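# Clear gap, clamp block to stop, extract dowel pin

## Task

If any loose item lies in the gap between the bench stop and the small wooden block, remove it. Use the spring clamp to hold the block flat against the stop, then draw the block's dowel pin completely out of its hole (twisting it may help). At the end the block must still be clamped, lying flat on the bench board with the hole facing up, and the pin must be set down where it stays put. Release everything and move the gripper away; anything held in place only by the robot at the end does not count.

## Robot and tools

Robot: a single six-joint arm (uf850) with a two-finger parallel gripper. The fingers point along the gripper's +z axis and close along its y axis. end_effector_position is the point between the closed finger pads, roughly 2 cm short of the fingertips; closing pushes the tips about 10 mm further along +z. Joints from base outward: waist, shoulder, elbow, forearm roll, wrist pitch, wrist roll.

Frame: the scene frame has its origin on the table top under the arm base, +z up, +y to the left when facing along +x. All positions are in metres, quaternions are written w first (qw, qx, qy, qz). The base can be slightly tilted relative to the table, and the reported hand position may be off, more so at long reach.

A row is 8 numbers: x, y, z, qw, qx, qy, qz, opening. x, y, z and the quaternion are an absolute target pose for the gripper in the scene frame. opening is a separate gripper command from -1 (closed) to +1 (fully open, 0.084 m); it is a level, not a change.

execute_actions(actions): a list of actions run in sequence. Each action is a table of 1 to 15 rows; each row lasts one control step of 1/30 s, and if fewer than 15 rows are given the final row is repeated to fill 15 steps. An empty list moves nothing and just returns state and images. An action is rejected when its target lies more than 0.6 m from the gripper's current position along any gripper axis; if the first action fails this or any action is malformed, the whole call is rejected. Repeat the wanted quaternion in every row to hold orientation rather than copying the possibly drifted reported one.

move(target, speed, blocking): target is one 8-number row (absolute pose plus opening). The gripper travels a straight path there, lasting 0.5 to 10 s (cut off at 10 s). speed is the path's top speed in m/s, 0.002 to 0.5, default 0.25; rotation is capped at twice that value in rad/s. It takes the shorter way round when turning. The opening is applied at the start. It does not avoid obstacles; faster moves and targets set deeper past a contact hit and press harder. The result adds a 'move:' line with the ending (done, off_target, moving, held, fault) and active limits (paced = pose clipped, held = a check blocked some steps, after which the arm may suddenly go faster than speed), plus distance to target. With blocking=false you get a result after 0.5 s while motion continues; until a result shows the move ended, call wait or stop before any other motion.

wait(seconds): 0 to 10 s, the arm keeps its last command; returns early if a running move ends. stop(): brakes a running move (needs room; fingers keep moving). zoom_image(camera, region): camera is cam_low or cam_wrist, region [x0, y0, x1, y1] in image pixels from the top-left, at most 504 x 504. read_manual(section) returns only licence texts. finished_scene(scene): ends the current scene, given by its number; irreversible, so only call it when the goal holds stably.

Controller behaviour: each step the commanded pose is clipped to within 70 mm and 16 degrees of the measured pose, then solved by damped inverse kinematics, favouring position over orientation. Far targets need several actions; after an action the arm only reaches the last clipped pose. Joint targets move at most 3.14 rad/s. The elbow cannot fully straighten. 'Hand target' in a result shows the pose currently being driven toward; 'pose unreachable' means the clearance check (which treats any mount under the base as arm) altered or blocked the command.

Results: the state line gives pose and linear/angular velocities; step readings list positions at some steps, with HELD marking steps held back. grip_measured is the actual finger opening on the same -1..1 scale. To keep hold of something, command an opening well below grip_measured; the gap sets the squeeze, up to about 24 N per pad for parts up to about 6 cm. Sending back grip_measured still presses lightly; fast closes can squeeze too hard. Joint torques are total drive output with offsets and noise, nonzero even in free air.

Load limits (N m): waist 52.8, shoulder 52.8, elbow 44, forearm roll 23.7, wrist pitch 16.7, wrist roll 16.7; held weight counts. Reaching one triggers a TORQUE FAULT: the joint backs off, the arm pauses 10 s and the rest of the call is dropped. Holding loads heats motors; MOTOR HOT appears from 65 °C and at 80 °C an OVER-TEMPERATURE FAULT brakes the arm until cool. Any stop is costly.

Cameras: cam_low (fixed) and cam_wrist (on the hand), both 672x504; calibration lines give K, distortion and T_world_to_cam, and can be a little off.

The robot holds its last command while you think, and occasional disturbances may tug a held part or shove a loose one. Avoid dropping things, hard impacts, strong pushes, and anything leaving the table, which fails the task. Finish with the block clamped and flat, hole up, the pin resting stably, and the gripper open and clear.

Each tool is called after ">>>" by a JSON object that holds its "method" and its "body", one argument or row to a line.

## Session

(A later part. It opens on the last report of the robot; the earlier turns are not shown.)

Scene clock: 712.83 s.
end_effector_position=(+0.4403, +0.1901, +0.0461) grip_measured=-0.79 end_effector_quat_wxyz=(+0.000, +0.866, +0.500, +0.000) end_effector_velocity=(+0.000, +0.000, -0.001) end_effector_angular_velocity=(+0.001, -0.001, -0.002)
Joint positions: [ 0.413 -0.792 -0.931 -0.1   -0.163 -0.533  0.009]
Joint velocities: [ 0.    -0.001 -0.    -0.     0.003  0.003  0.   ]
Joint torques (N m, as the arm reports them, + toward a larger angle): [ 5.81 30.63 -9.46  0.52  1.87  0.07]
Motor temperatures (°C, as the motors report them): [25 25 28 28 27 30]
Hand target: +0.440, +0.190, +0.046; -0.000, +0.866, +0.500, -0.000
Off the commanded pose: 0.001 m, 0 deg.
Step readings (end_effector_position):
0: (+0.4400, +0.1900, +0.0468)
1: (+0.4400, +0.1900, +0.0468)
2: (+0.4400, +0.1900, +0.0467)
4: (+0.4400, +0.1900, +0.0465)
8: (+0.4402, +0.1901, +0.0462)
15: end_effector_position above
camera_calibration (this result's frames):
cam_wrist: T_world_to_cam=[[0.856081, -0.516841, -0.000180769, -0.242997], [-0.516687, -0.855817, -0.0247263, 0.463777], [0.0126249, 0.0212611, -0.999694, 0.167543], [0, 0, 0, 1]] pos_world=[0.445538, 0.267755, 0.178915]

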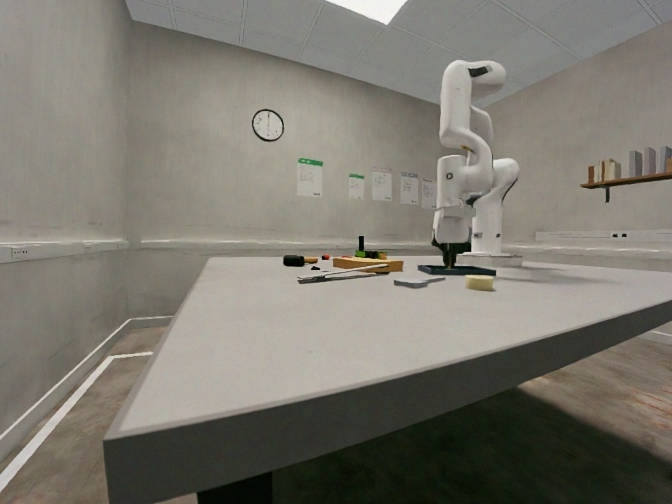

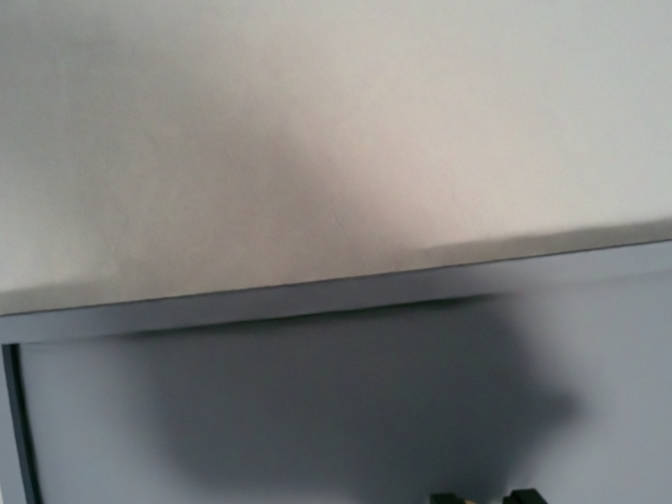

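>>> {"method": "execute_actions", "body": {
  "actions": [
    [[0.44,0.19,0.0460,0,0.86603,0.5,0,-0.9],[0.44,0.19,0.0461,0,0.86603,0.5,0,-0.85],[0.44,0.19,0.0461,0,0.86603,0.5,0,-0.8],[0.44,0.19,0.0461,0,0.86603,0.5,0,-0.77],[0.44,0.19,0.0461,0,0.86603,0.5,0,-0.74],[0.44,0.19,0.0461,0,0.86603,0.5,0,-0.71],[0.44,0.19,0.0461,0,0.86603,0.5,0,-0.68],[0.44,0.19,0.0461,0,0.86603,0.5,0,-0.64],[0.44,0.19,0.0461,0,0.86603,0.5,0,-0.6],[0.44,0.19,0.0461,0,0.86603,0.5,0,-0.55],[0.44,0.19,0.0461,0,0.86603,0.5,0,-0.5],[0.44,0.19,0.0461,0,0.86603,0.5,0,-0.4],[0.44,0.19,0.0461,0,0.86603,0.5,0,-0.3]]
  ]
}}

>>> {"method": "move", "body": {
  "target": [0.44,0.19,0.12,0,0.86603,0.5,0,-0.3],
  "speed": 0.15
}}

>>> {"method": "move", "body": {
  "target": [0.46,0.04,0.40,0,0.86603,0.5,0,-0.3],
  "speed": 0.3
}}

Scene clock: 732.13 s.
end_effector_position=(+0.4394, +0.1897, +0.0456) grip_measured=-0.35 end_effector_quat_wxyz=(-0.000, +0.866, +0.500, -0.001) end_effector_velocity=(+0.005, +0.002, +0.004) end_effector_angular_velocity=(+0.004, -0.008, -0.000)
Joint positions: [ 0.413 -0.792 -0.93  -0.099 -0.163 -0.533  0.029]
Joint velocities: [-0.     0.005 -0.005  0.    -0.002 -0.001  0.034]
Joint torques (N m, as the arm reports them, + toward a larger angle): [  5.4   38.35 -10.87   0.81   0.48   0.2 ]
Motor temperatures (°C, as the motors report them): [25 25 28 28 27 30]
Hand target: +0.440, +0.190, +0.046; +0.000, +0.866, +0.500, +0.000
Off the commanded pose: 0.001 m, 0 deg.
Step readings (end_effector_position):
0: (+0.4400, +0.1900, +0.0456)
1: (+0.4400, +0.1900, +0.0456)
2: (+0.4400, +0.1900, +0.0456)
4: (+0.4399, +0.1900, +0.0457)
8: (+0.4378, +0.1891, +0.0443)
15: end_effector_position above
camera_calibration (this result's frames):
cam_wrist: T_world_to_cam=[[0.856072, -0.516855, -0.00110933, -0.242385], [-0.516734, -0.855822, -0.0235612, 0.462944], [0.0112283, 0.0207433, -0.999722, 0.167818], [0, 0, 0, 1]] pos_world=[0.444834, 0.267439, 0.17841]

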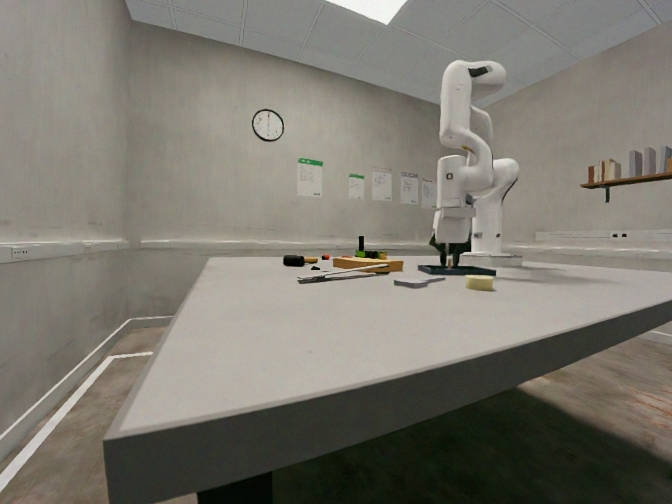

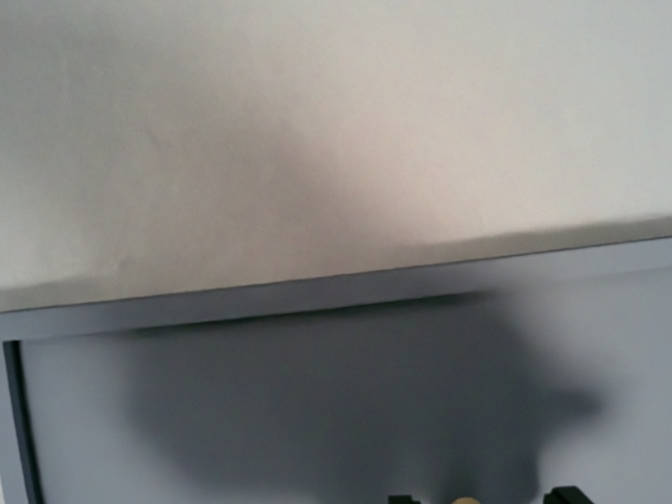

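Scene clock: 733.17 s.
end_effector_position=(+0.4396, +0.1898, +0.1199) grip_measured=-0.32 end_effector_quat_wxyz=(+0.000, +0.866, +0.500, -0.000) end_effector_velocity=(+0.000, +0.000, +0.002) end_effector_angular_velocity=(+0.001, -0.001, -0.001)
Joint positions: [ 0.415 -0.623 -0.894 -0.055 -0.296 -0.576  0.03 ]
Joint velocities: [-0.     0.005  0.     0.002 -0.003 -0.001 -0.   ]
Joint torques (N m, as the arm reports them, + toward a larger angle): [  4.81  36.9  -14.42   0.37   0.39   0.3 ]
Motor temperatures (°C, as the motors report them): [25 25 28 28 27 30]
Hand target: +0.440, +0.190, +0.120; +0.000, +0.866, +0.500, -0.000
Off the commanded pose: 0.000 m, 0 deg.
move: done
camera_calibration (this result's frames):
cam_wrist: T_world_to_cam=[[0.856059, -0.516878, -0.000545084, -0.242469], [-0.516738, -0.8558, -0.0242701, 0.464916], [0.0120782, 0.0210583, -0.999705, 0.241635], [0, 0, 0, 1]] pos_world=[0.444889, 0.267459, 0.252716]

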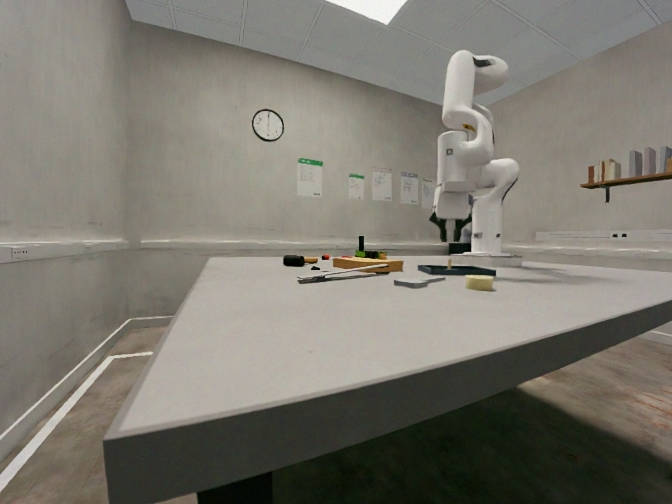

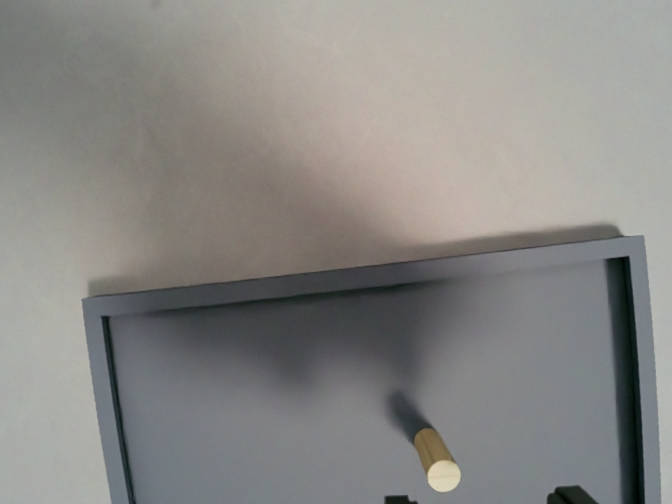

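Scene clock: 734.90 s.
end_effector_position=(+0.4583, +0.0391, +0.4002) grip_measured=-0.32 end_effector_quat_wxyz=(+0.001, +0.866, +0.500, -0.000) end_effector_velocity=(+0.000, -0.001, +0.002) end_effector_angular_velocity=(+0.000, -0.001, -0.001)
Joint positions: [ 0.112 -0.12  -0.998 -0.031 -0.895 -0.912  0.03 ]
Joint velocities: [-0.002  0.002 -0.003  0.    -0.004 -0.002  0.   ]
Joint torques (N m, as the arm reports them, + toward a larger angle): [  4.1   26.53 -20.11   0.71   0.71   0.28]
Motor temperatures (°C, as the motors report them): [25 25 28 28 27 30]
Hand target: +0.458, +0.039, +0.400; +0.001, +0.866, +0.500, -0.000
Off the commanded pose: 0.002 m, 0 deg.
move: done
camera_calibration (this result's frames):
cam_wrist: T_world_to_cam=[[0.855892, -0.517155, 0.000431766, -0.336585], [-0.51701, -0.85567, -0.022997, 0.352006], [0.0122625, 0.0194597, -0.999735, 0.524785], [0, 0, 0, 1]] pos_world=[0.463636, 0.116922, 0.532886]

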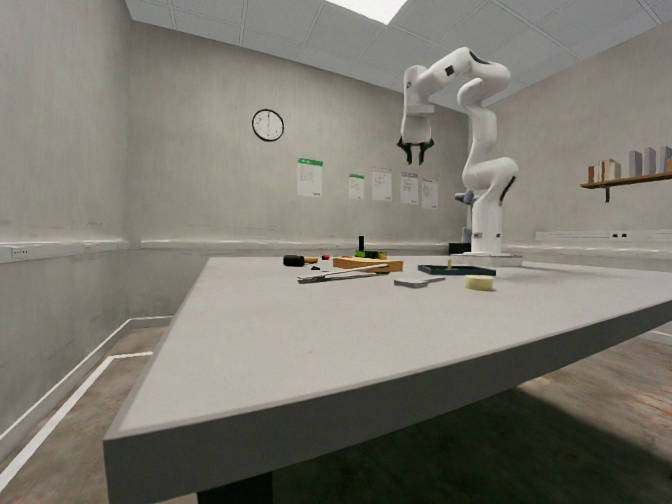

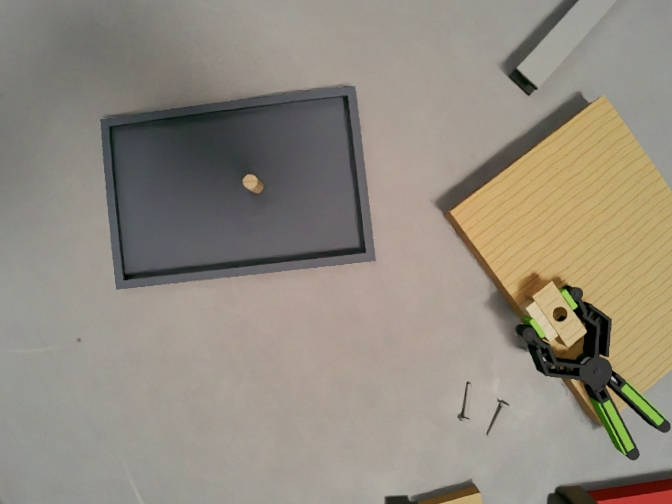

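>>> {"method": "zoom_image", "body": {
  "camera": "cam_wrist",
  "region": [490,260,630,400]
}}

>>> {"method": "zoom_image", "body": {
  "camera": "cam_low",
  "region": [345,232,405,272]
}}

Region (490, 260, 630, 400) of cam_wrist's 672x504 image, scaled by 3.600, with more detail than that image has.

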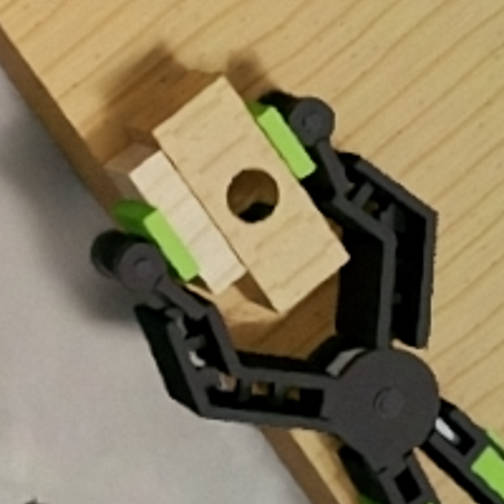

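Region (345, 232, 405, 272) of cam_low's 672x504 image, scaled by 8.400, with more detail than that image has.

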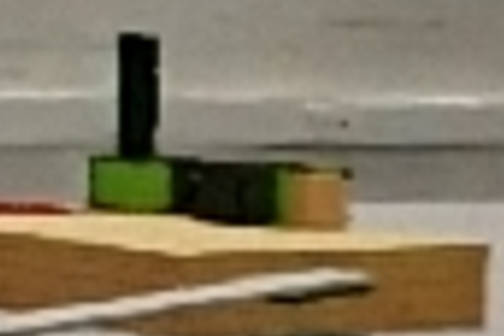

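>>> {"method": "finished_scene", "body": {
  "scene": 1
}}

The scene is finished: the task was done.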